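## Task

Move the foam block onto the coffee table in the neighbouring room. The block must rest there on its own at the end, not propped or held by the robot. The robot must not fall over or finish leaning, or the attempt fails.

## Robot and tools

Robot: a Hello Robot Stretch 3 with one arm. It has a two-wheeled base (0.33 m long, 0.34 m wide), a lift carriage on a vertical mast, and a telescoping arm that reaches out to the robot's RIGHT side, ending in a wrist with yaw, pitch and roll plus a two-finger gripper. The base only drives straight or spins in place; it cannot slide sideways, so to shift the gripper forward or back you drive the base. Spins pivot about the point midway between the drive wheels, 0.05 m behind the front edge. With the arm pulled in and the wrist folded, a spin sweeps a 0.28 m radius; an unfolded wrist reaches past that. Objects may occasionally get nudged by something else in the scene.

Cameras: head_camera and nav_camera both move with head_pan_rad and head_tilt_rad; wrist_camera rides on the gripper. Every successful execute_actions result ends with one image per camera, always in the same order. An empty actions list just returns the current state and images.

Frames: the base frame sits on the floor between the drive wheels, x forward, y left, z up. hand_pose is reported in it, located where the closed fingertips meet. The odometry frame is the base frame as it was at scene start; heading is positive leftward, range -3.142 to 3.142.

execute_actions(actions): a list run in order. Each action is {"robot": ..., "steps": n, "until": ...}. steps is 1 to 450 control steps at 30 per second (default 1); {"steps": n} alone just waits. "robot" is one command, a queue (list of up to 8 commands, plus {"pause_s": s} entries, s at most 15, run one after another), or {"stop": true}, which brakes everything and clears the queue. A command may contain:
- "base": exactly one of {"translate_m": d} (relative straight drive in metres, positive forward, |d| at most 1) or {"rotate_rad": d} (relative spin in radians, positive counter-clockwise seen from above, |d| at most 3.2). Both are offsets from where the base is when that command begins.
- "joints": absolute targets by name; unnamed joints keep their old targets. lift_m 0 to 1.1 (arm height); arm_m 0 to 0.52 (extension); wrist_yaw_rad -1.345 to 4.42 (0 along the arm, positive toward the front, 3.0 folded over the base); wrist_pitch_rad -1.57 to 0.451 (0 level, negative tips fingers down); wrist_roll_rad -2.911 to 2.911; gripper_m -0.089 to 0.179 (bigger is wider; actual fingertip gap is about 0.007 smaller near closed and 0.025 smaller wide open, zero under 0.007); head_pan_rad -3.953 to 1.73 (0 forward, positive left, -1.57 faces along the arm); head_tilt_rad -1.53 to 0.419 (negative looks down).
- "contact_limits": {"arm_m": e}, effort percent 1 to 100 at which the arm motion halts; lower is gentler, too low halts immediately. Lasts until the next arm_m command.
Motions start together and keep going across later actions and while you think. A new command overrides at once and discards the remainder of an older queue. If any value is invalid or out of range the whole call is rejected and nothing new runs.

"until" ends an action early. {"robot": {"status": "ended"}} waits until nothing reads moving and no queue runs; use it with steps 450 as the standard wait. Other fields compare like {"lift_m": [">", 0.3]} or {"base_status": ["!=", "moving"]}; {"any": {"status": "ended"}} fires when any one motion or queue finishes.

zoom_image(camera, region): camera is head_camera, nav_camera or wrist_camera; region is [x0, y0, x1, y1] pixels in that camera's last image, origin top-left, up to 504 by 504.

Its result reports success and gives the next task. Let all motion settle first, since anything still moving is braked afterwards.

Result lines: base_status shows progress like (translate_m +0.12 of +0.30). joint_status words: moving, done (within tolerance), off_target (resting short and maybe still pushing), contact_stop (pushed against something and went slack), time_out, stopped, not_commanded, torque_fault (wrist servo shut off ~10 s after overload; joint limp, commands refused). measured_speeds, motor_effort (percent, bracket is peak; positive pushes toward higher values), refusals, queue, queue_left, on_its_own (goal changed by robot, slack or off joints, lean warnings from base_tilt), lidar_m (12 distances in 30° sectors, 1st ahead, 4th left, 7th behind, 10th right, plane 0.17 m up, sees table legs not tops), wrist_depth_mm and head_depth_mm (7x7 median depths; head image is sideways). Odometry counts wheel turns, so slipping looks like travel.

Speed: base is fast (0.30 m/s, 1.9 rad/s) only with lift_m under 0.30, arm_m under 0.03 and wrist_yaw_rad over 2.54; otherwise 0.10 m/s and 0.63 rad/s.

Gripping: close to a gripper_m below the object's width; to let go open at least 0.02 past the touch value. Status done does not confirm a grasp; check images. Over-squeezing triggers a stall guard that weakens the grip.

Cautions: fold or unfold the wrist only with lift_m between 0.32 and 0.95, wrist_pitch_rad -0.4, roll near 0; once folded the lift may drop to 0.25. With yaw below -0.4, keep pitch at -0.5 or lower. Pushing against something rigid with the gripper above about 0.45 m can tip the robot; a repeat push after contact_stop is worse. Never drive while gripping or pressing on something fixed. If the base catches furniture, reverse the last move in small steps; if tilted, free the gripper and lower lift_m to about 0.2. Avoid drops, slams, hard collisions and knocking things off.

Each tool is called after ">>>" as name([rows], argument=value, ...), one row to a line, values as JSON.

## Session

>>> execute_actions([
  {"robot":{"joints":{"head_tilt_rad":-0.6}},"steps":450,"until":{"robot":{"status":"ended"}}},
])

Scene clock: 0.90 s.
robot.base_odometry: x=+0.000 y=+0.000 heading=+0.000 (m, m, rad; robot's odometry frame)
robot.turned_by_wheels: +0.000 (rad since the last result)
robot.turned_by_imu: +0.000 (rad since the last result)
robot.base_tilt: forward=-2.2 right=-1.5 (deg)
robot.lidar_m: 2.94 2.51 1.66 1.42 1.11 0.84 0.82 0.86 0.69 0.67 0.71 1.00
robot.head_depth_mm: 2411 2616 2591 2262 1778 1442 1215 / 2459 2737 2939 2306 1783 1444 1219 / 2476 2763 2963 2304 1778 1447 1218 / 2487 2796 3009 2329 1793 1444 1213 / 2515 2793 3026 2335 1796 1448 1220 / 2528 2824 3055 2309 1789 1450 1220 / 2540 2850 3118 2332 1788 1449 1226
robot.base_status: not_commanded
robot.joint_positions: lift_m=+0.432 arm_m=+0.002 wrist_yaw_rad=+3.133 wrist_pitch_rad=-0.586 wrist_roll_rad=-0.014 gripper_m=+0.037 head_pan_rad=+0.003 head_tilt_rad=-0.592
robot.joint_goals: lift_m=+0.432 arm_m=+0.002 wrist_yaw_rad=+3.133 wrist_pitch_rad=-0.586 wrist_roll_rad=-0.014 gripper_m=+0.037 head_pan_rad=+0.003 head_tilt_rad=-0.600
robot.joint_status: lift_m=not_commanded arm_m=not_commanded wrist_yaw_rad=not_commanded wrist_pitch_rad=not_commanded wrist_roll_rad=not_commanded gripper_m=not_commanded head_pan_rad=not_commanded head_tilt_rad=done
robot.measured_speeds: translate_m=+0.000 rotate_rad=+0.000 lift_m=+0.000 arm_m=+0.000 wrist_yaw_rad=+0.000 wrist_pitch_rad=+0.000 wrist_roll_rad=+0.000 head_pan_rad=+0.000 head_tilt_rad=+0.000
robot: refusals=0 queue=done queue_left=0
robot.motor_effort: left_wheel=+0(1) right_wheel=+0(0) lift_m=+21(21) arm_m=+0(0) wrist_yaw_rad=+0(0) wrist_pitch_rad=+7(6) wrist_roll_rad=+0(0) gripper_m=-1(0) head_pan_rad=+0(0) head_tilt_rad=-4(38) (%)
robot.hand_pose: x=-0.0195 y=+0.0533 z=+0.4085 quat_wxyz=(+0.206, +0.673, +0.203, +0.681) (m; robot's base frame)
robot.wrist_depth_mm: - - - - - - - / 948 - - - - - - / 840 851 - 870 885 908 928 / 731 738 739 769 762 781 774 / 635 645 670 660 674 669 690 / 567 575 - 591 606 604 610 / 513 - - - 526 538 541
pictures: head_camera (sideways: a quarter turn clockwise sets it upright), nav_camera (sideways: a quarter turn counterclockwise sets it upright), wrist_camera
Images, in order (width x height): head_camera 896x504, nav_camera 672x504, wrist_camera 644x364.

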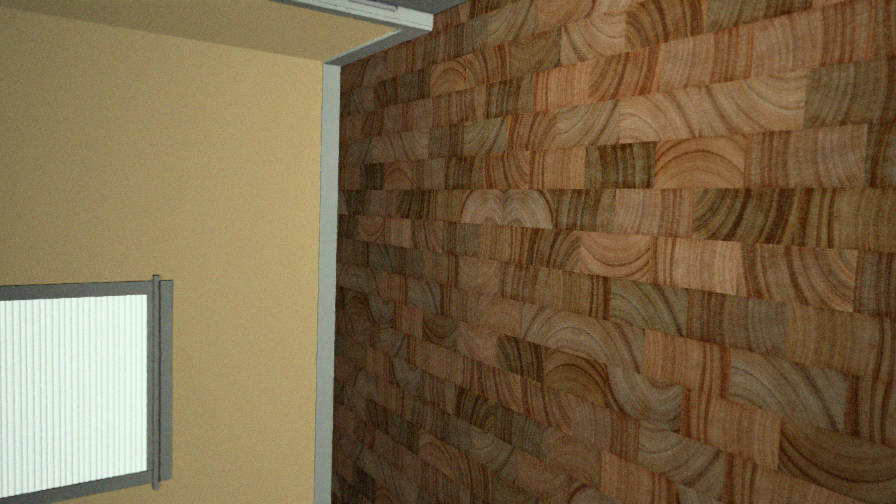

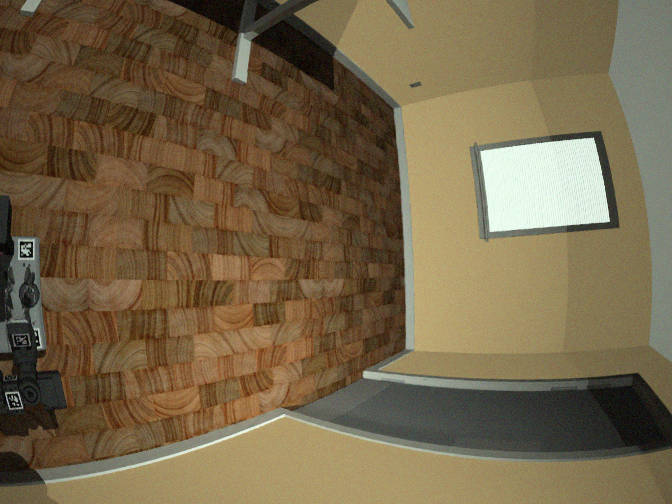

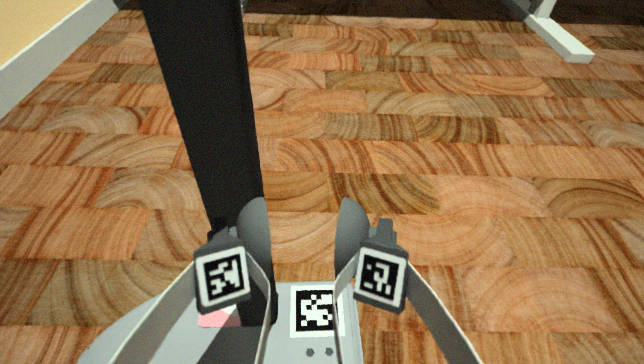

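>>> execute_actions([
  {"robot":{"base":{"rotate_rad":1.2},"joints":{"head_tilt_rad":-0.5,"lift_m":0.28,"wrist_pitch_rad":-0.4}},"steps":450,"until":{"robot":{"status":"ended"}}},
])

Scene clock: 9.60 s.
robot.base_odometry: x=+0.000 y=+0.000 heading=+1.200 (m, m, rad; robot's odometry frame)
robot.turned_by_wheels: +1.200 (rad since the last result)
robot.turned_by_imu: +1.207 (rad since the last result)
robot.base_tilt: forward=-2.2 right=-1.5 (deg)
robot.lidar_m: 1.65 1.41 0.99 0.82 0.82 0.81 0.67 0.67 0.75 1.21 2.95 2.23
robot.head_depth_mm: 1773 1932 2174 2412 1954 1541 1276 / 1722 1857 1468 2209 1905 1546 1274 / 1660 1806 1475 2254 1951 1546 1276 / 1610 1743 1331 2166 1960 1541 1281 / 1575 1690 1335 2079 1949 1551 1280 / 1535 1666 1232 2005 1969 1547 1284 / 1487 1610 1231 1939 1973 1562 1278
robot.base_status: done (rotate_rad +1.1999 of +1.2000)
robot.joint_positions: lift_m=+0.280 arm_m=+0.002 wrist_yaw_rad=+3.133 wrist_pitch_rad=-0.421 wrist_roll_rad=-0.014 gripper_m=+0.037 head_pan_rad=+0.003 head_tilt_rad=-0.507
robot.joint_goals: lift_m=+0.280 arm_m=+0.002 wrist_yaw_rad=+3.133 wrist_pitch_rad=-0.400 wrist_roll_rad=-0.014 gripper_m=+0.037 head_pan_rad=+0.003 head_tilt_rad=-0.500
robot.joint_status: lift_m=done arm_m=not_commanded wrist_yaw_rad=not_commanded wrist_pitch_rad=done wrist_roll_rad=not_commanded gripper_m=not_commanded head_pan_rad=not_commanded head_tilt_rad=done
robot.measured_speeds: translate_m=+0.000 rotate_rad=+0.000 lift_m=+0.000 arm_m=+0.000 wrist_yaw_rad=+0.000 wrist_pitch_rad=+0.000 wrist_roll_rad=+0.000 head_pan_rad=+0.000 head_tilt_rad=+0.000
robot: refusals=0 queue=done queue_left=0
robot.motor_effort: left_wheel=-2(9) right_wheel=+4(11) lift_m=+16(19) arm_m=+0(0) wrist_yaw_rad=+0(0) wrist_pitch_rad=+10(10) wrist_roll_rad=+0(0) gripper_m=-1(1) head_pan_rad=+0(0) head_tilt_rad=+4(15) (%)
robot.hand_pose: x=-0.0193 y=+0.0772 z=+0.2924 quat_wxyz=(+0.150, +0.687, +0.146, +0.696) (m; robot's base frame)
robot.wrist_depth_mm: 655 683 774 847 954 - - / 706 751 839 927 - - - / 740 789 855 843 857 898 905 / 650 669 678 686 699 710 726 / 555 553 - 574 585 593 591 / 473 498 - - 509 500 512 / - - - - 431 435 441
pictures: head_camera (sideways: a quarter turn clockwise sets it upright), nav_camera (sideways: a quarter turn counterclockwise sets it upright), wrist_camera
Images, in order (width x height): head_camera 896x504, nav_camera 672x504, wrist_camera 644x364.

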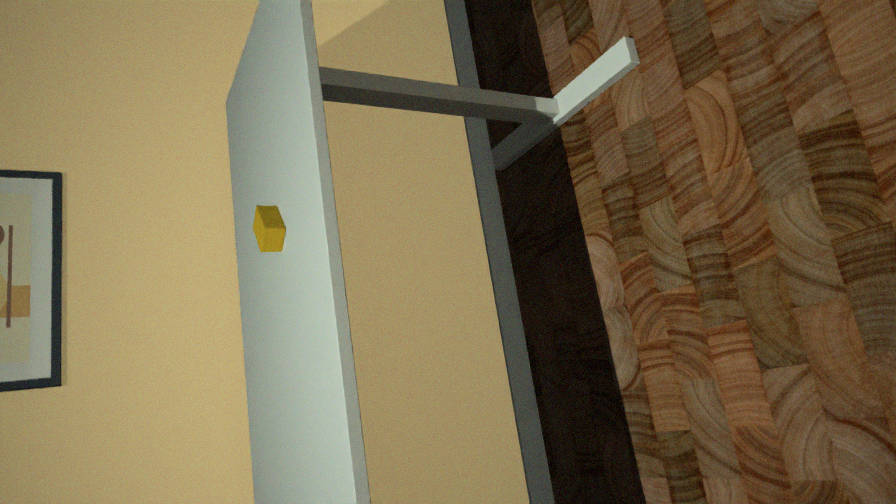

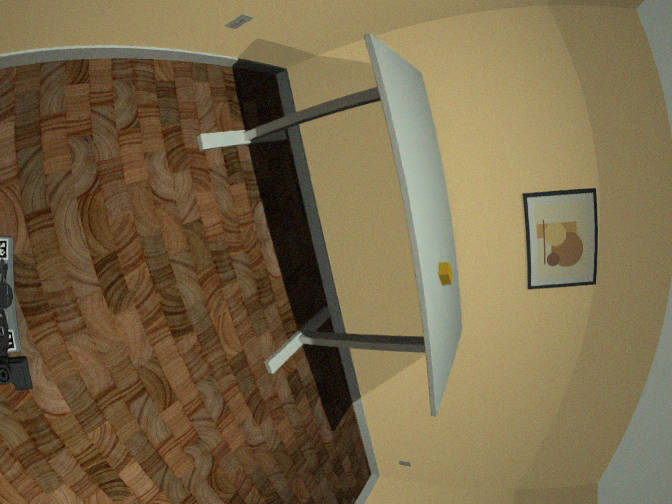

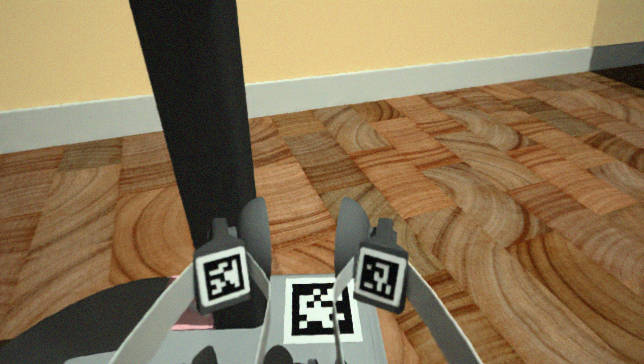

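>>> execute_actions([
  {"robot":[{"base":{"translate_m":0.72}},{"base":{"rotate_rad":1.57},"joints":{"head_pan_rad":-1.6}},{"joints":{"lift_m":1.03}}],"steps":450,"until":{"robot":{"lift_m":[">",0.4]}}},
  {"robot":{"joints":{"wrist_yaw_rad":0,"gripper_m":0.17}},"steps":450,"until":{"robot":{"status":"ended"}}},
])

Scene clock: 27.83 s.
robot.base_odometry: x=+0.261 y=+0.671 heading=+2.770 (m, m, rad; robot's odometry frame)
robot.turned_by_wheels: +1.570 (rad since the last result)
robot.turned_by_imu: +1.578 (rad since the last result)
robot.base_tilt: forward=-2.3 right=-1.4 (deg)
robot.lidar_m: 1.05 1.05 1.17 1.36 1.35 1.51 2.43 2.71 0.96 1.17 1.17 0.89
robot.head_depth_mm: 1131 1249 1260 - - - - / 1091 1198 1119 794 - - - / 1056 1154 1118 794 - - - / 1020 1110 1123 697 523 1460 1296 / 986 1073 1122 715 545 1462 1283 / 957 1039 1092 717 524 1417 1287 / 926 1005 1054 717 526 456 1278
robot.base_status: done (rotate_rad +1.5699 of +1.5700)
robot.joint_positions: lift_m=+1.030 arm_m=+0.002 wrist_yaw_rad=+0.002 wrist_pitch_rad=-0.420 wrist_roll_rad=-0.020 gripper_m=+0.170 head_pan_rad=-1.593 head_tilt_rad=-0.506
robot.joint_goals: lift_m=+1.030 arm_m=+0.002 wrist_yaw_rad=+0.000 wrist_pitch_rad=-0.400 wrist_roll_rad=-0.020 gripper_m=+0.170 head_pan_rad=-1.600 head_tilt_rad=-0.500
robot.joint_status: lift_m=done arm_m=not_commanded wrist_yaw_rad=done wrist_pitch_rad=done wrist_roll_rad=not_commanded gripper_m=done head_pan_rad=done head_tilt_rad=done
robot.measured_speeds: translate_m=+0.000 rotate_rad=+0.000 lift_m=+0.000 arm_m=+0.000 wrist_yaw_rad=+0.000 wrist_pitch_rad=+0.000 wrist_roll_rad=+0.000 head_pan_rad=+0.000 head_tilt_rad=+0.000
robot: refusals=0 queue=done queue_left=0
robot.motor_effort: left_wheel=-3(11) right_wheel=+4(14) lift_m=+25(30) arm_m=-1(1) wrist_yaw_rad=-3(4) wrist_pitch_rad=+9(44) wrist_roll_rad=+4(17) gripper_m=+0(94) head_pan_rad=-3(34) head_tilt_rad=+4(3) (%)
robot.hand_pose: x=-0.0211 y=-0.3710 z=+1.0420 quat_wxyz=(+0.699, +0.150, -0.684, -0.146) (m; robot's base frame)
robot.wrist_depth_mm: 702 769 814 890 925 - - / 556 572 579 569 619 632 - / 419 423 435 440 456 467 476 / 339 343 346 356 364 368 377 / 296 286 290 295 300 313 - / - 246 249 259 - - - / 210 219 237 - - - -
pictures: head_camera (sideways: a quarter turn clockwise sets it upright), nav_camera (sideways: a quarter turn counterclockwise sets it upright), wrist_camera
Images, in order (width x height): head_camera 896x504, nav_camera 672x504, wrist_camera 644x364.

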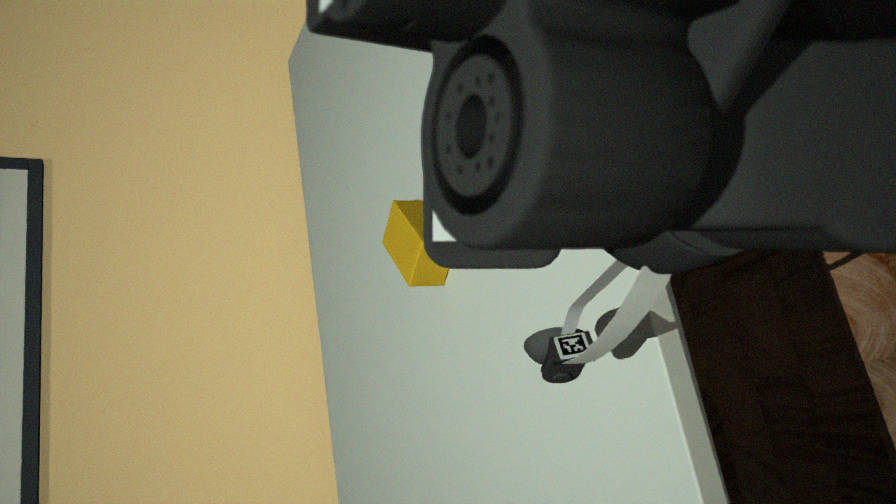

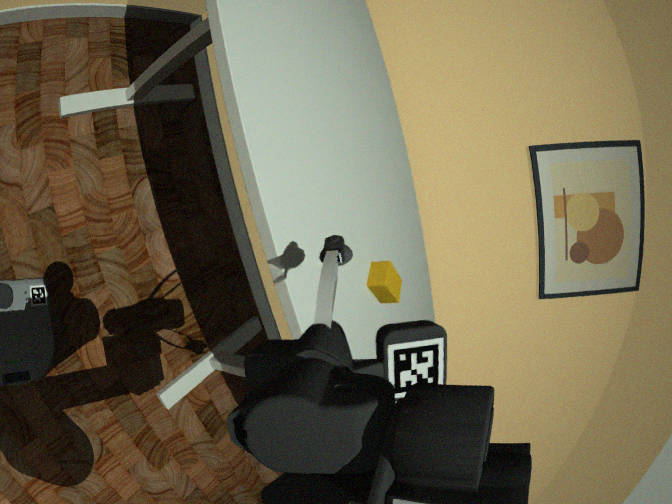

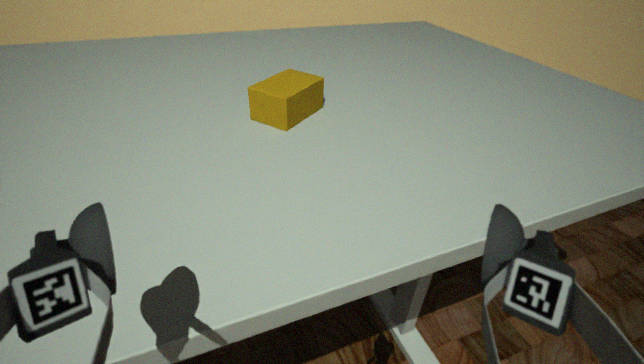

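>>> execute_actions([
  {"robot":{"base":{"translate_m":0.1},"joints":{"wrist_yaw_rad":-0.39,"arm_m":0.33,"lift_m":1.06,"wrist_roll_rad":0}},"steps":450,"until":{"robot":{"status":"ended"}}},
])

Scene clock: 35.57 s.
robot.base_odometry: x=+0.168 y=+0.707 heading=+2.770 (m, m, rad; robot's odometry frame)
robot.turned_by_wheels: +0.000 (rad since the last result)
robot.turned_by_imu: -0.001 (rad since the last result)
robot.base_tilt: forward=-2.2 right=-1.4 (deg)
robot.lidar_m: 0.96 0.95 1.06 1.39 1.38 1.54 2.49 2.62 1.01 1.14 1.13 0.81
robot.head_depth_mm: 1097 - 1112 709 521 1380 1270 / 1058 1195 997 709 522 1496 1283 / 1020 - - 686 523 1464 1280 / 989 1068 1038 712 523 1419 1276 / 958 1045 1099 714 524 454 1286 / 928 1009 1054 716 525 427 1285 / 902 975 1036 716 525 415 1283
robot.base_status: done (translate_m +0.1000 of +0.1000)
robot.joint_positions: lift_m=+1.060 arm_m=+0.330 wrist_yaw_rad=-0.389 wrist_pitch_rad=-0.420 wrist_roll_rad=-0.004 gripper_m=+0.170 head_pan_rad=-1.593 head_tilt_rad=-0.506
robot.joint_goals: lift_m=+1.060 arm_m=+0.330 wrist_yaw_rad=-0.390 wrist_pitch_rad=-0.400 wrist_roll_rad=+0.000 gripper_m=+0.170 head_pan_rad=-1.600 head_tilt_rad=-0.500
robot.joint_status: lift_m=done arm_m=done wrist_yaw_rad=done wrist_pitch_rad=done wrist_roll_rad=done gripper_m=done head_pan_rad=done head_tilt_rad=done
robot.measured_speeds: translate_m=+0.000 rotate_rad=+0.000 lift_m=+0.000 arm_m=+0.000 wrist_yaw_rad=+0.000 wrist_pitch_rad=+0.000 wrist_roll_rad=+0.000 head_pan_rad=+0.000 head_tilt_rad=+0.000
robot: refusals=0 queue=done queue_left=0
robot.motor_effort: left_wheel=-3(4) right_wheel=+4(9) lift_m=+26(26) arm_m=+6(7) wrist_yaw_rad=-1(3) wrist_pitch_rad=+10(9) wrist_roll_rad=+3(7) gripper_m=+0(0) head_pan_rad=-3(2) head_tilt_rad=+3(4) (%)
robot.hand_pose: x=-0.1066 y=-0.6820 z=+1.0720 quat_wxyz=(+0.652, +0.012, -0.705, -0.279) (m; robot's base frame)
robot.wrist_depth_mm: 470 536 642 811 - - - / 497 575 646 675 682 - - / 485 490 497 504 517 524 523 / 386 394 399 403 410 412 417 / 338 330 334 334 341 352 343 / - 282 276 249 288 292 297 / 240 248 214 215 253 253 255
pictures: head_camera (sideways: a quarter turn clockwise sets it upright), nav_camera (sideways: a quarter turn counterclockwise sets it upright), wrist_camera
Images, in order (width x height): head_camera 896x504, nav_camera 672x504, wrist_camera 644x364.

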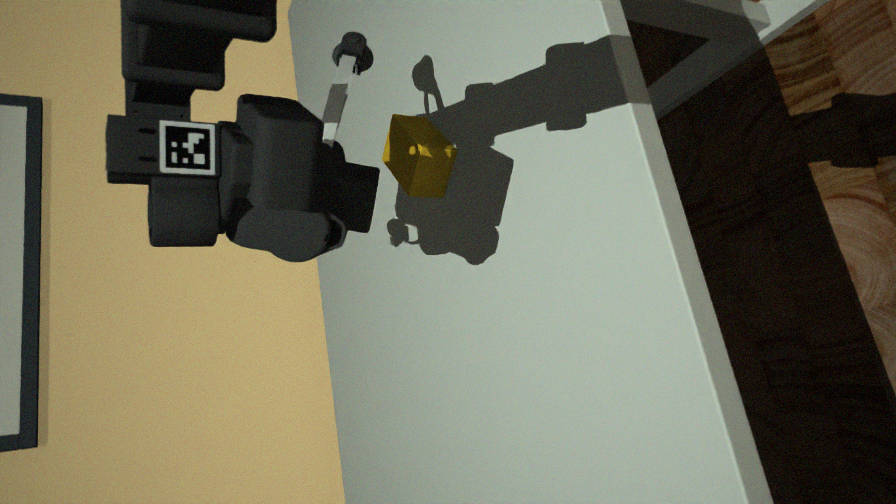

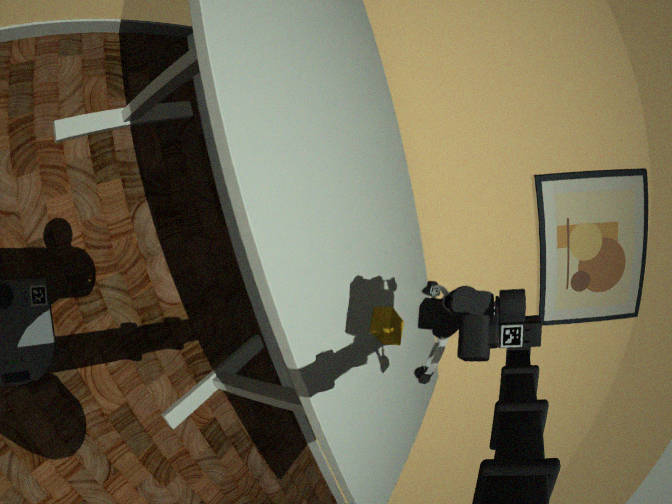

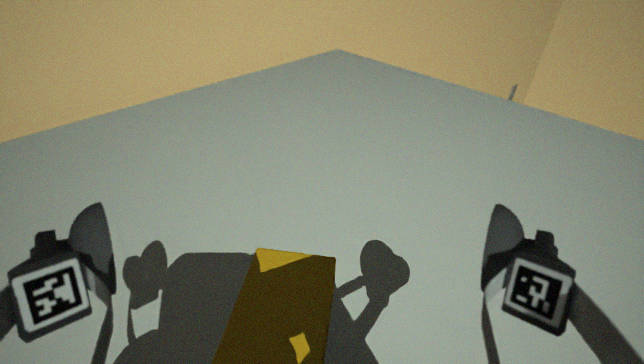

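>>> execute_actions([
  {"robot":[{"base":{"translate_m":0.012},"joints":{"lift_m":0.974}},{"joints":{"gripper_m":0.015}},{"joints":{"lift_m":1.03}}],"steps":450,"until":{"robot":{"status":"ended"}}},
])

Scene clock: 48.43 s.
robot.base_odometry: x=+0.157 y=+0.712 heading=+2.770 (m, m, rad; robot's odometry frame)
robot.turned_by_wheels: +0.000 (rad since the last result)
robot.turned_by_imu: -0.001 (rad since the last result)
robot.base_tilt: forward=-2.2 right=-1.4 (deg)
robot.lidar_m: 0.95 0.94 1.05 1.39 1.39 1.55 2.50 2.62 1.01 1.14 1.13 0.80
robot.head_depth_mm: 1094 1171 955 710 520 1416 1276 / 1052 1130 1159 705 521 1501 1276 / 1018 1086 - 677 522 1464 1276 / 984 1069 1124 713 523 1417 1277 / 955 1042 1093 715 524 441 1280 / 924 1002 1053 715 524 427 1283 / 899 973 1031 717 526 415 1281
robot.base_status: done (translate_m +0.0120 of +0.0120)
robot.joint_positions: lift_m=+1.030 arm_m=+0.330 wrist_yaw_rad=-0.389 wrist_pitch_rad=-0.420 wrist_roll_rad=-0.004 gripper_m=+0.016 head_pan_rad=-1.593 head_tilt_rad=-0.506
robot.joint_goals: lift_m=+1.030 arm_m=+0.330 wrist_yaw_rad=-0.390 wrist_pitch_rad=-0.400 wrist_roll_rad=+0.000 gripper_m=+0.015 head_pan_rad=-1.600 head_tilt_rad=-0.500
robot.joint_status: lift_m=done arm_m=done wrist_yaw_rad=done wrist_pitch_rad=done wrist_roll_rad=done gripper_m=done head_pan_rad=done head_tilt_rad=done
robot.measured_speeds: translate_m=+0.000 rotate_rad=+0.000 lift_m=+0.000 arm_m=+0.000 wrist_yaw_rad=+0.000 wrist_pitch_rad=+0.000 wrist_roll_rad=+0.000 head_pan_rad=+0.000 head_tilt_rad=+0.000
robot: refusals=0 queue=done queue_left=0
robot.motor_effort: left_wheel=-2(5) right_wheel=+3(9) lift_m=+26(26) arm_m=+5(6) wrist_yaw_rad=-1(1) wrist_pitch_rad=+10(10) wrist_roll_rad=+3(3) gripper_m=-19(100) head_pan_rad=-3(2) head_tilt_rad=+4(3) (%)
robot.hand_pose: x=-0.1065 y=-0.6819 z=+1.0418 quat_wxyz=(+0.652, +0.012, -0.705, -0.279) (m; robot's base frame)
robot.wrist_depth_mm: 467 535 636 772 - - - / 494 542 580 588 605 - - / 421 430 432 438 445 448 463 / 341 345 342 186 358 356 364 / 287 289 156 154 306 300 301 / 248 253 155 149 - 256 258 / 215 217 216 215 221 224 225
pictures: head_camera (sideways: a quarter turn clockwise sets it upright), nav_camera (sideways: a quarter turn counterclockwise sets it upright), wrist_camera
Images, in order (width x height): head_camera 896x504, nav_camera 672x504, wrist_camera 644x364.

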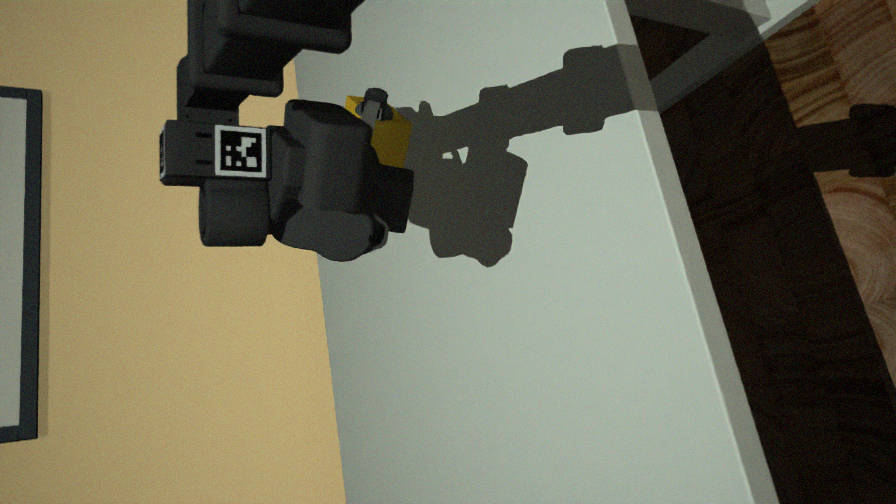

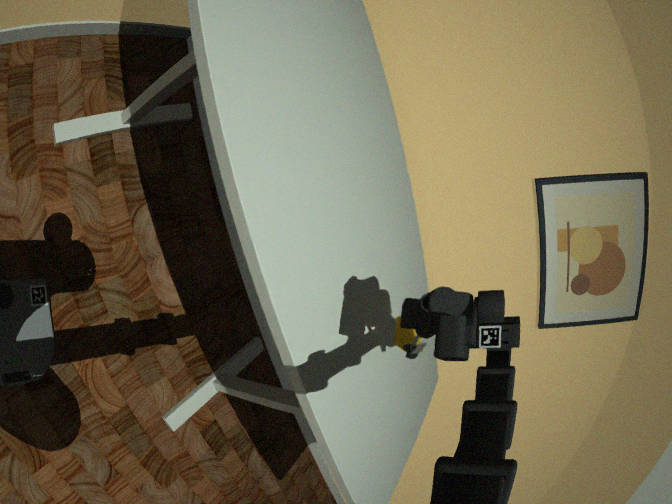

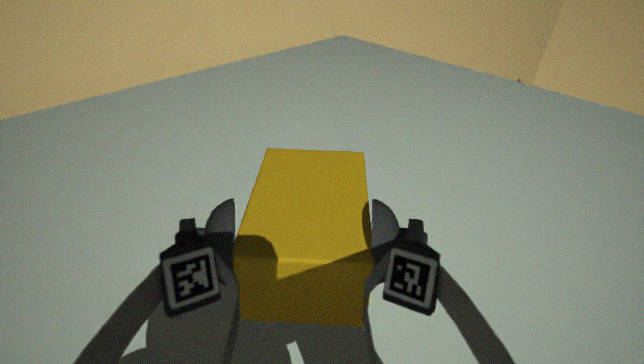

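>>> execute_actions([
  {"robot":{"base":{"translate_m":-0.5},"joints":{"arm_m":0,"wrist_yaw_rad":1.0,"head_pan_rad":0,"head_tilt_rad":-0.6}},"steps":450,"until":{"robot":{"status":"ended"}}},
  {"robot":{"base":{"rotate_rad":-0.26},"joints":{"lift_m":0.29}},"steps":450,"until":{"robot":{"lift_m":["<",0.93],"base_status":"done"}}},
  {"robot":[{"base":{"translate_m":-0.55},"joints":{"wrist_yaw_rad":3.0}},{"base":{"translate_m":-0.6}},{"base":{"rotate_rad":2.13}}],"steps":450,"until":{"robot":{"status":"ended"}}},
])

Scene clock: 79.00 s.
robot.base_odometry: x=+1.551 y=-0.149 heading=-1.643 (m, m, rad; robot's odometry frame)
robot.turned_by_wheels: +1.870 (rad since the last result)
robot.turned_by_imu: +1.872 (rad since the last result)
robot.base_tilt: forward=-2.3 right=-1.4 (deg)
robot.lidar_m: 0.62 0.64 0.80 1.40 1.44 1.90 1.94 1.62 2.38 2.36 0.86 0.65
robot.head_depth_mm: 490 543 609 696 806 927 1102 / 490 543 609 694 807 962 1150 / 489 541 607 692 806 957 1141 / 487 540 606 690 798 955 1142 / 487 539 603 688 798 949 1146 / 485 537 602 685 794 946 1142 / 484 536 601 683 793 941 1147
robot.base_status: done (rotate_rad +2.1298 of +2.1300)
robot.joint_positions: lift_m=+0.290 arm_m=+0.002 wrist_yaw_rad=+2.999 wrist_pitch_rad=-0.421 wrist_roll_rad=-0.004 gripper_m=+0.016 head_pan_rad=-0.007 head_tilt_rad=-0.595
robot.joint_goals: lift_m=+0.290 arm_m=+0.000 wrist_yaw_rad=+3.000 wrist_pitch_rad=-0.400 wrist_roll_rad=+0.000 gripper_m=+0.015 head_pan_rad=+0.000 head_tilt_rad=-0.600
robot.joint_status: lift_m=done arm_m=done wrist_yaw_rad=done wrist_pitch_rad=done wrist_roll_rad=done gripper_m=done head_pan_rad=done head_tilt_rad=done
robot.measured_speeds: translate_m=+0.000 rotate_rad=+0.000 lift_m=+0.000 arm_m=+0.000 wrist_yaw_rad=+0.000 wrist_pitch_rad=+0.000 wrist_roll_rad=+0.000 head_pan_rad=+0.000 head_tilt_rad=+0.000
robot: refusals=0 queue=done queue_left=0
robot.motor_effort: left_wheel=-2(14) right_wheel=+4(15) lift_m=+16(25) arm_m=-6(10) wrist_yaw_rad=+1(4) wrist_pitch_rad=+10(10) wrist_roll_rad=+3(3) gripper_m=-18(19) head_pan_rad=+3(35) head_tilt_rad=-3(16) (%)
robot.hand_pose: x=+0.0106 y=+0.0745 z=+0.3022 quat_wxyz=(+0.197, +0.699, +0.099, +0.681) (m; robot's base frame)
robot.wrist_depth_mm: - - - - - 748 603 / - - - - - 764 612 / 850 - 851 887 888 811 625 / 688 - 691 185 707 713 636 / 562 568 153 154 611 587 594 / 487 502 151 149 - 502 509 / - - - 416 438 443 448
pictures: head_camera (sideways: a quarter turn clockwise sets it upright), nav_camera (sideways: a quarter turn counterclockwise sets it upright), wrist_camera
Images, in order (width x height): head_camera 896x504, nav_camera 672x504, wrist_camera 644x364.

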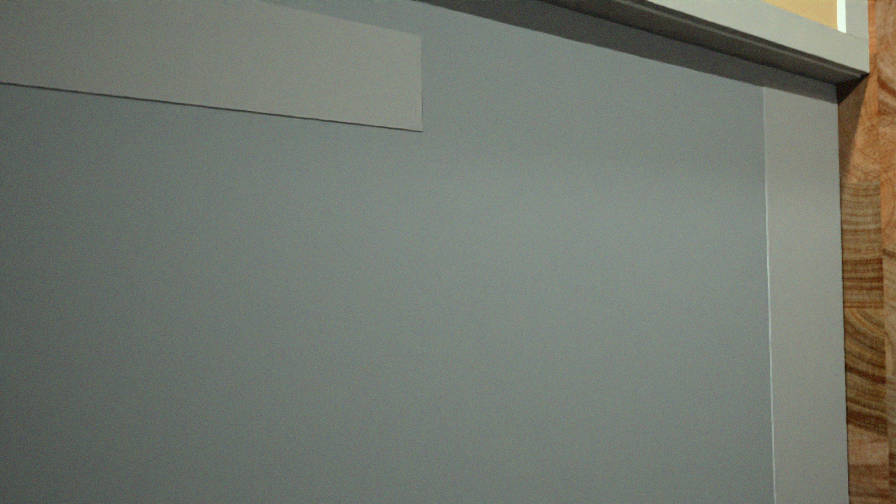

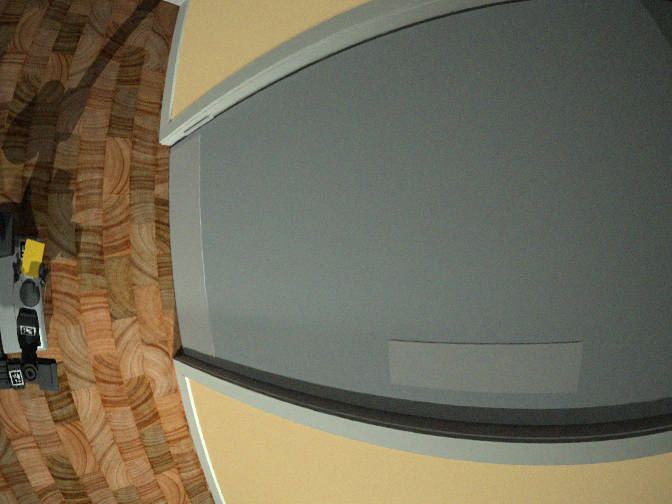

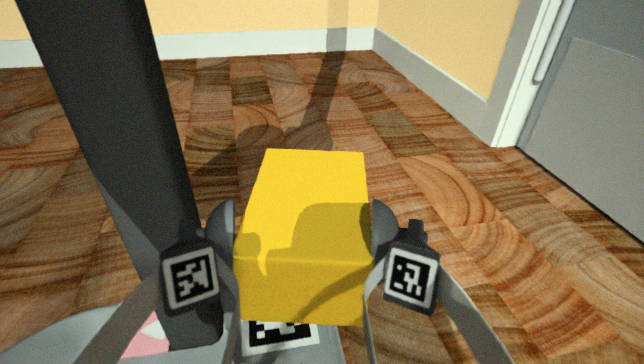

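Jamb about 0.29 m to the right; veer slightly left.

>>> execute_actions([
  {"robot":[{"base":{"rotate_rad":0.1},"joints":{"wrist_yaw_rad":3.1}},{"base":{"translate_m":0.5}},{"base":{"rotate_rad":-0.08},"joints":{"lift_m":0.31,"head_pan_rad":-1.2}},{"base":{"translate_m":0.8}}],"steps":450,"until":{"robot":{"status":"ended"}}},
  {"steps":200,"until":{"robot":{"status":"ended"}}},
])

Scene clock: 98.83 s.
robot.base_odometry: x=+1.522 y=-1.448 heading=-1.623 (m, m, rad; robot's odometry frame)
robot.turned_by_wheels: +0.020 (rad since the last result)
robot.turned_by_imu: +0.044 (rad since the last result)
robot.base_tilt: forward=-2.2 right=-1.4 (deg)
robot.lidar_m: 1.53 0.19 0.18 0.18 0.23 0.50 2.87 0.68 0.84 1.72 1.92 1.59
robot.head_depth_mm: 1948 2132 2078 2080 1742 1430 1205 / 2040 2251 2197 2172 1747 1426 1206 / 2104 2338 2210 2182 1752 1432 1209 / 2214 2448 2602 2192 1751 1433 1216 / 2294 2569 2840 2279 1757 1436 1213 / 2264 2399 2569 2283 1762 1434 1212 / 1958 2075 2197 2196 1768 1440 1215
robot.base_status: done (translate_m +0.8000 of +0.8000)
robot.joint_positions: lift_m=+0.310 arm_m=+0.002 wrist_yaw_rad=+3.100 wrist_pitch_rad=-0.422 wrist_roll_rad=-0.004 gripper_m=+0.016 head_pan_rad=-1.193 head_tilt_rad=-0.606
robot.joint_goals: lift_m=+0.310 arm_m=+0.000 wrist_yaw_rad=+3.100 wrist_pitch_rad=-0.400 wrist_roll_rad=+0.000 gripper_m=+0.015 head_pan_rad=-1.200 head_tilt_rad=-0.600
robot.joint_status: lift_m=done arm_m=done wrist_yaw_rad=done wrist_pitch_rad=done wrist_roll_rad=done gripper_m=done head_pan_rad=done head_tilt_rad=done
robot.measured_speeds: translate_m=+0.000 rotate_rad=+0.000 lift_m=+0.000 arm_m=+0.000 wrist_yaw_rad=+0.000 wrist_pitch_rad=+0.000 wrist_roll_rad=+0.000 head_pan_rad=+0.000 head_tilt_rad=+0.000
robot: refusals=0 queue=done queue_left=0
robot.motor_effort: left_wheel=+5(69) right_wheel=+1(34) lift_m=+26(27) arm_m=-5(6) wrist_yaw_rad=+0(4) wrist_pitch_rad=+11(10) wrist_roll_rad=+3(3) gripper_m=-19(19) head_pan_rad=-3(34) head_tilt_rad=+3(11) (%)
robot.hand_pose: x=-0.0119 y=+0.0766 z=+0.3216 quat_wxyz=(+0.162, +0.693, +0.134, +0.690) (m; robot's base frame)
robot.wrist_depth_mm: 283 - 229 214 198 183 172 / 323 298 252 233 212 196 190 / 364 331 273 253 232 213 903 / 423 371 201 186 255 231 755 / 505 427 153 153 271 262 623 / 512 501 151 149 - 501 534 / 463 - - - 362 462 471
pictures: head_camera (sideways: a quarter turn clockwise sets it upright), nav_camera (sideways: a quarter turn counterclockwise sets it upright), wrist_camera
Images, in order (width x height): head_camera 896x504, nav_camera 672x504, wrist_camera 644x364.

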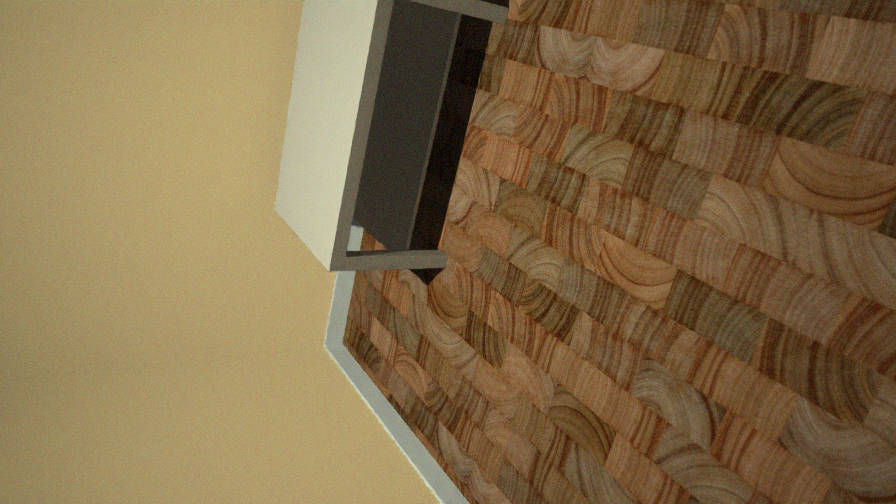

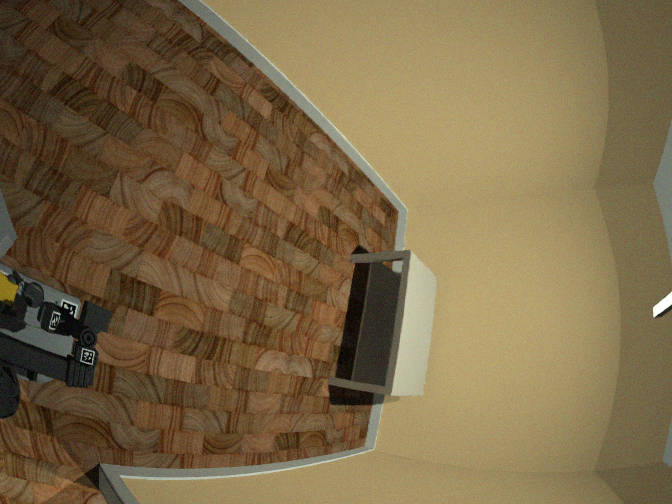

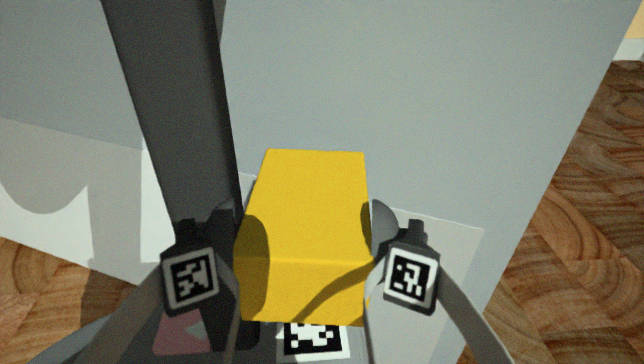

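>>> execute_actions([
  {"robot":[{"base":{"translate_m":0.5},"joints":{"head_pan_rad":-1.6,"head_tilt_rad":-0.75}},{"base":{"rotate_rad":-1.66},"joints":{"lift_m":0.29}},{"base":{"translate_m":1}},{"base":{"translate_m":0.32}},{"base":{"rotate_rad":1.64}},{"joints":{"lift_m":0.56}},{"joints":{"wrist_yaw_rad":0,"arm_m":0.25}}],"steps":450,"until":{"robot":{"status":"ended"}}},
  {"steps":450,"until":{"robot":{"status":"ended"}}},
])

Scene clock: 130.43 s.
robot.base_odometry: x=+0.189 y=-1.760 heading=-1.644 (m, m, rad; robot's odometry frame)
robot.turned_by_wheels: -0.020 (rad since the last result)
robot.turned_by_imu: -0.018 (rad since the last result)
robot.base_tilt: forward=-2.3 right=-1.4 (deg)
robot.lidar_m: 1.13 1.17 1.59 2.69 1.49 1.03 0.99 0.59 0.58 1.08 0.58 0.59
robot.head_depth_mm: 904 1031 1194 1219 1003 890 1139 / 904 1029 1192 1224 1030 891 - / 903 1029 1192 1226 1062 874 1146 / 908 1028 1191 1224 998 894 1147 / 902 1024 1191 1234 1013 897 1143 / 900 1026 1183 1238 1015 898 1144 / 900 1020 1189 1338 1016 899 1119
robot.base_status: done (rotate_rad +1.6399 of +1.6400)
robot.joint_positions: lift_m=+0.560 arm_m=+0.250 wrist_yaw_rad=+0.002 wrist_pitch_rad=-0.422 wrist_roll_rad=-0.004 gripper_m=+0.016 head_pan_rad=-1.594 head_tilt_rad=-0.747
robot.joint_goals: lift_m=+0.560 arm_m=+0.250 wrist_yaw_rad=+0.000 wrist_pitch_rad=-0.400 wrist_roll_rad=+0.000 gripper_m=+0.015 head_pan_rad=-1.600 head_tilt_rad=-0.750
robot.joint_status: lift_m=done arm_m=done wrist_yaw_rad=done wrist_pitch_rad=done wrist_roll_rad=done gripper_m=done head_pan_rad=done head_tilt_rad=done
robot.measured_speeds: translate_m=+0.000 rotate_rad=+0.000 lift_m=+0.000 arm_m=+0.000 wrist_yaw_rad=+0.000 wrist_pitch_rad=+0.000 wrist_roll_rad=+0.000 head_pan_rad=+0.000 head_tilt_rad=+0.000
robot: refusals=0 queue=done queue_left=0
robot.motor_effort: left_wheel=-3(21) right_wheel=+4(14) lift_m=+26(26) arm_m=+6(5) wrist_yaw_rad=-2(5) wrist_pitch_rad=+11(10) wrist_roll_rad=+3(3) gripper_m=-18(19) head_pan_rad=-2(26) head_tilt_rad=-2(24) (%)
robot.hand_pose: x=-0.0211 y=-0.6185 z=+0.5715 quat_wxyz=(+0.693, +0.149, -0.690, -0.147) (m; robot's base frame)
robot.wrist_depth_mm: 512 520 533 536 553 563 564 / 563 562 576 583 601 609 612 / 484 491 495 500 505 512 659 / 390 392 388 185 405 410 414 / 327 328 155 153 351 341 343 / 280 288 155 149 - 293 292 / 247 248 250 245 253 254 255
pictures: head_camera (sideways: a quarter turn clockwise sets it upright), nav_camera (sideways: a quarter turn counterclockwise sets it upright), wrist_camera
Images, in order (width x height): head_camera 896x504, nav_camera 672x504, wrist_camera 644x364.

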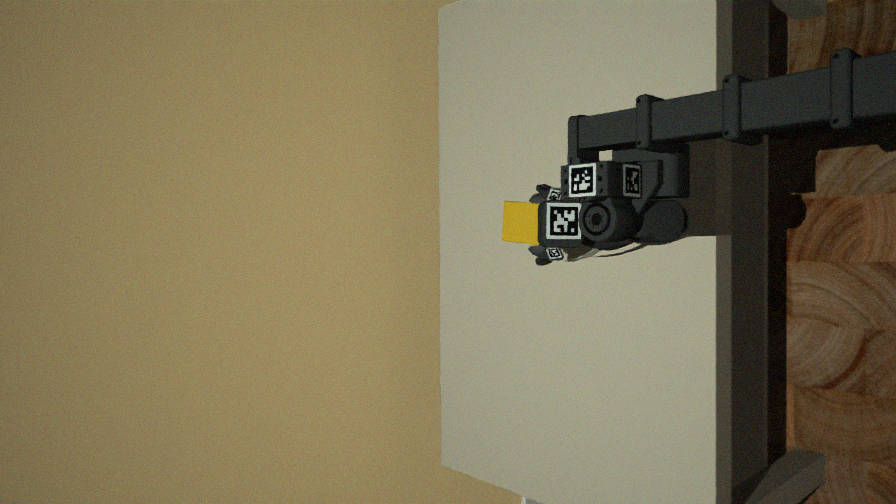

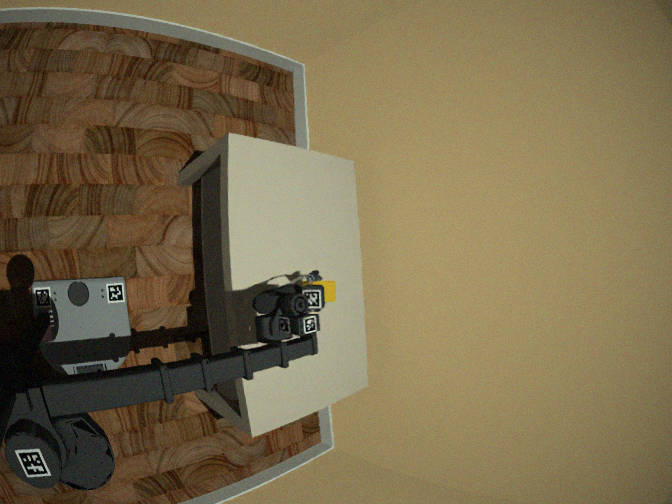

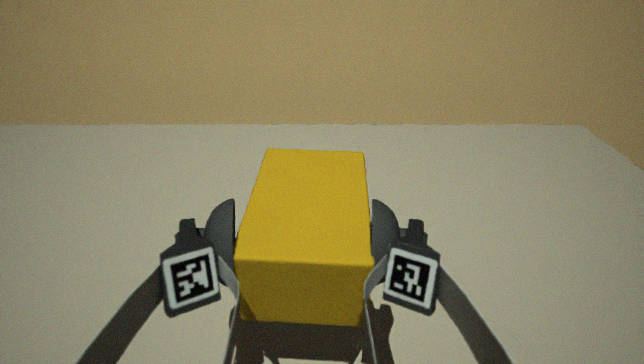

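>>> execute_actions([
  {"robot":[{"joints":{"lift_m":0.476}},{"joints":{"gripper_m":0.13}},{"joints":{"lift_m":0.55}}],"steps":450,"until":{"robot":{"status":"ended"}}},
])

Scene clock: 139.73 s.
robot.base_odometry: x=+0.189 y=-1.760 heading=-1.644 (m, m, rad; robot's odometry frame)
robot.turned_by_wheels: +0.000 (rad since the last result)
robot.turned_by_imu: -0.001 (rad since the last result)
robot.base_tilt: forward=-2.3 right=-1.4 (deg)
robot.lidar_m: 1.13 1.17 1.59 2.68 1.48 1.03 0.99 0.59 0.58 1.08 0.58 0.59
robot.head_depth_mm: 902 1028 1194 1220 1004 888 1140 / 907 1027 1193 1225 1028 882 - / 904 1027 1191 1228 1063 972 1145 / 902 1023 1192 1233 1005 892 1144 / 900 1022 1186 1230 1011 896 1146 / 898 1022 1189 1235 1011 901 1146 / 901 1023 1184 1335 1021 903 1118
robot.base_status: done (rotate_rad +1.6399 of +1.6400)
robot.joint_positions: lift_m=+0.550 arm_m=+0.250 wrist_yaw_rad=+0.002 wrist_pitch_rad=-0.420 wrist_roll_rad=-0.004 gripper_m=+0.130 head_pan_rad=-1.594 head_tilt_rad=-0.747
robot.joint_goals: lift_m=+0.550 arm_m=+0.250 wrist_yaw_rad=+0.000 wrist_pitch_rad=-0.400 wrist_roll_rad=+0.000 gripper_m=+0.130 head_pan_rad=-1.600 head_tilt_rad=-0.750
robot.joint_status: lift_m=done arm_m=done wrist_yaw_rad=done wrist_pitch_rad=done wrist_roll_rad=done gripper_m=done head_pan_rad=done head_tilt_rad=done
robot.measured_speeds: translate_m=+0.000 rotate_rad=+0.000 lift_m=+0.000 arm_m=+0.000 wrist_yaw_rad=+0.000 wrist_pitch_rad=+0.000 wrist_roll_rad=+0.000 head_pan_rad=+0.000 head_tilt_rad=+0.000
robot: refusals=0 queue=done queue_left=0
robot.motor_effort: left_wheel=-3(3) right_wheel=+4(4) lift_m=+25(26) arm_m=+5(6) wrist_yaw_rad=-2(2) wrist_pitch_rad=+10(10) wrist_roll_rad=+3(3) gripper_m=+0(89) head_pan_rad=-2(3) head_tilt_rad=-2(2) (%)
robot.hand_pose: x=-0.0211 y=-0.6187 z=+0.5619 quat_wxyz=(+0.693, +0.149, -0.690, -0.147) (m; robot's base frame)
robot.wrist_depth_mm: 509 520 526 542 543 556 563 / 562 563 582 591 593 598 615 / 466 472 478 486 494 494 658 / 378 379 381 384 389 395 399 / 314 327 319 321 324 336 330 / 278 - 271 222 276 - 281 / 231 237 234 195 242 243 246
pictures: head_camera (sideways: a quarter turn clockwise sets it upright), nav_camera (sideways: a quarter turn counterclockwise sets it upright), wrist_camera
Images, in order (width x height): head_camera 896x504, nav_camera 672x504, wrist_camera 644x364.

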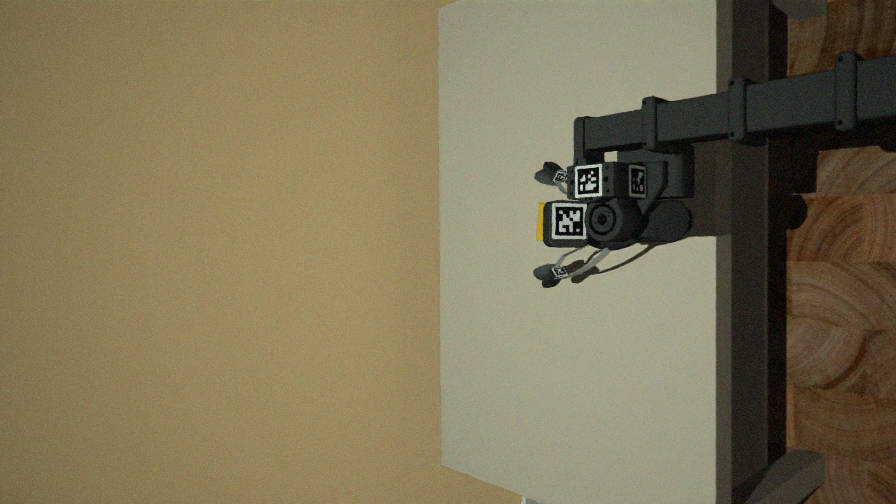

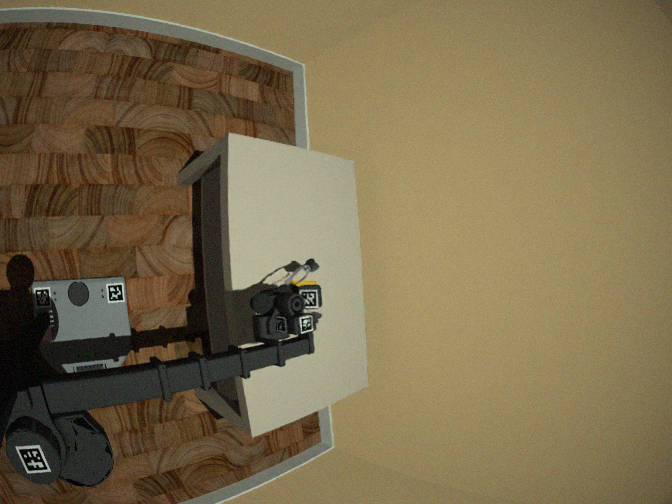

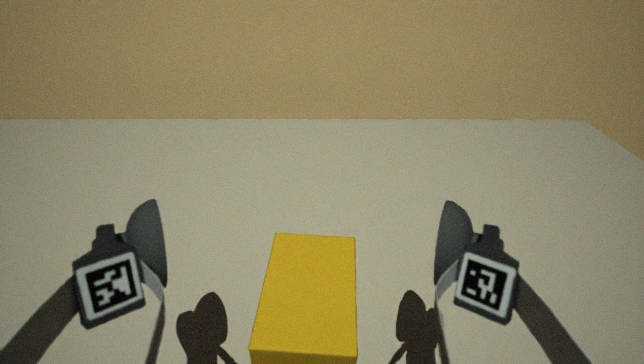

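>>> finished_scene(scene=2)

The scene is finished: the task was done.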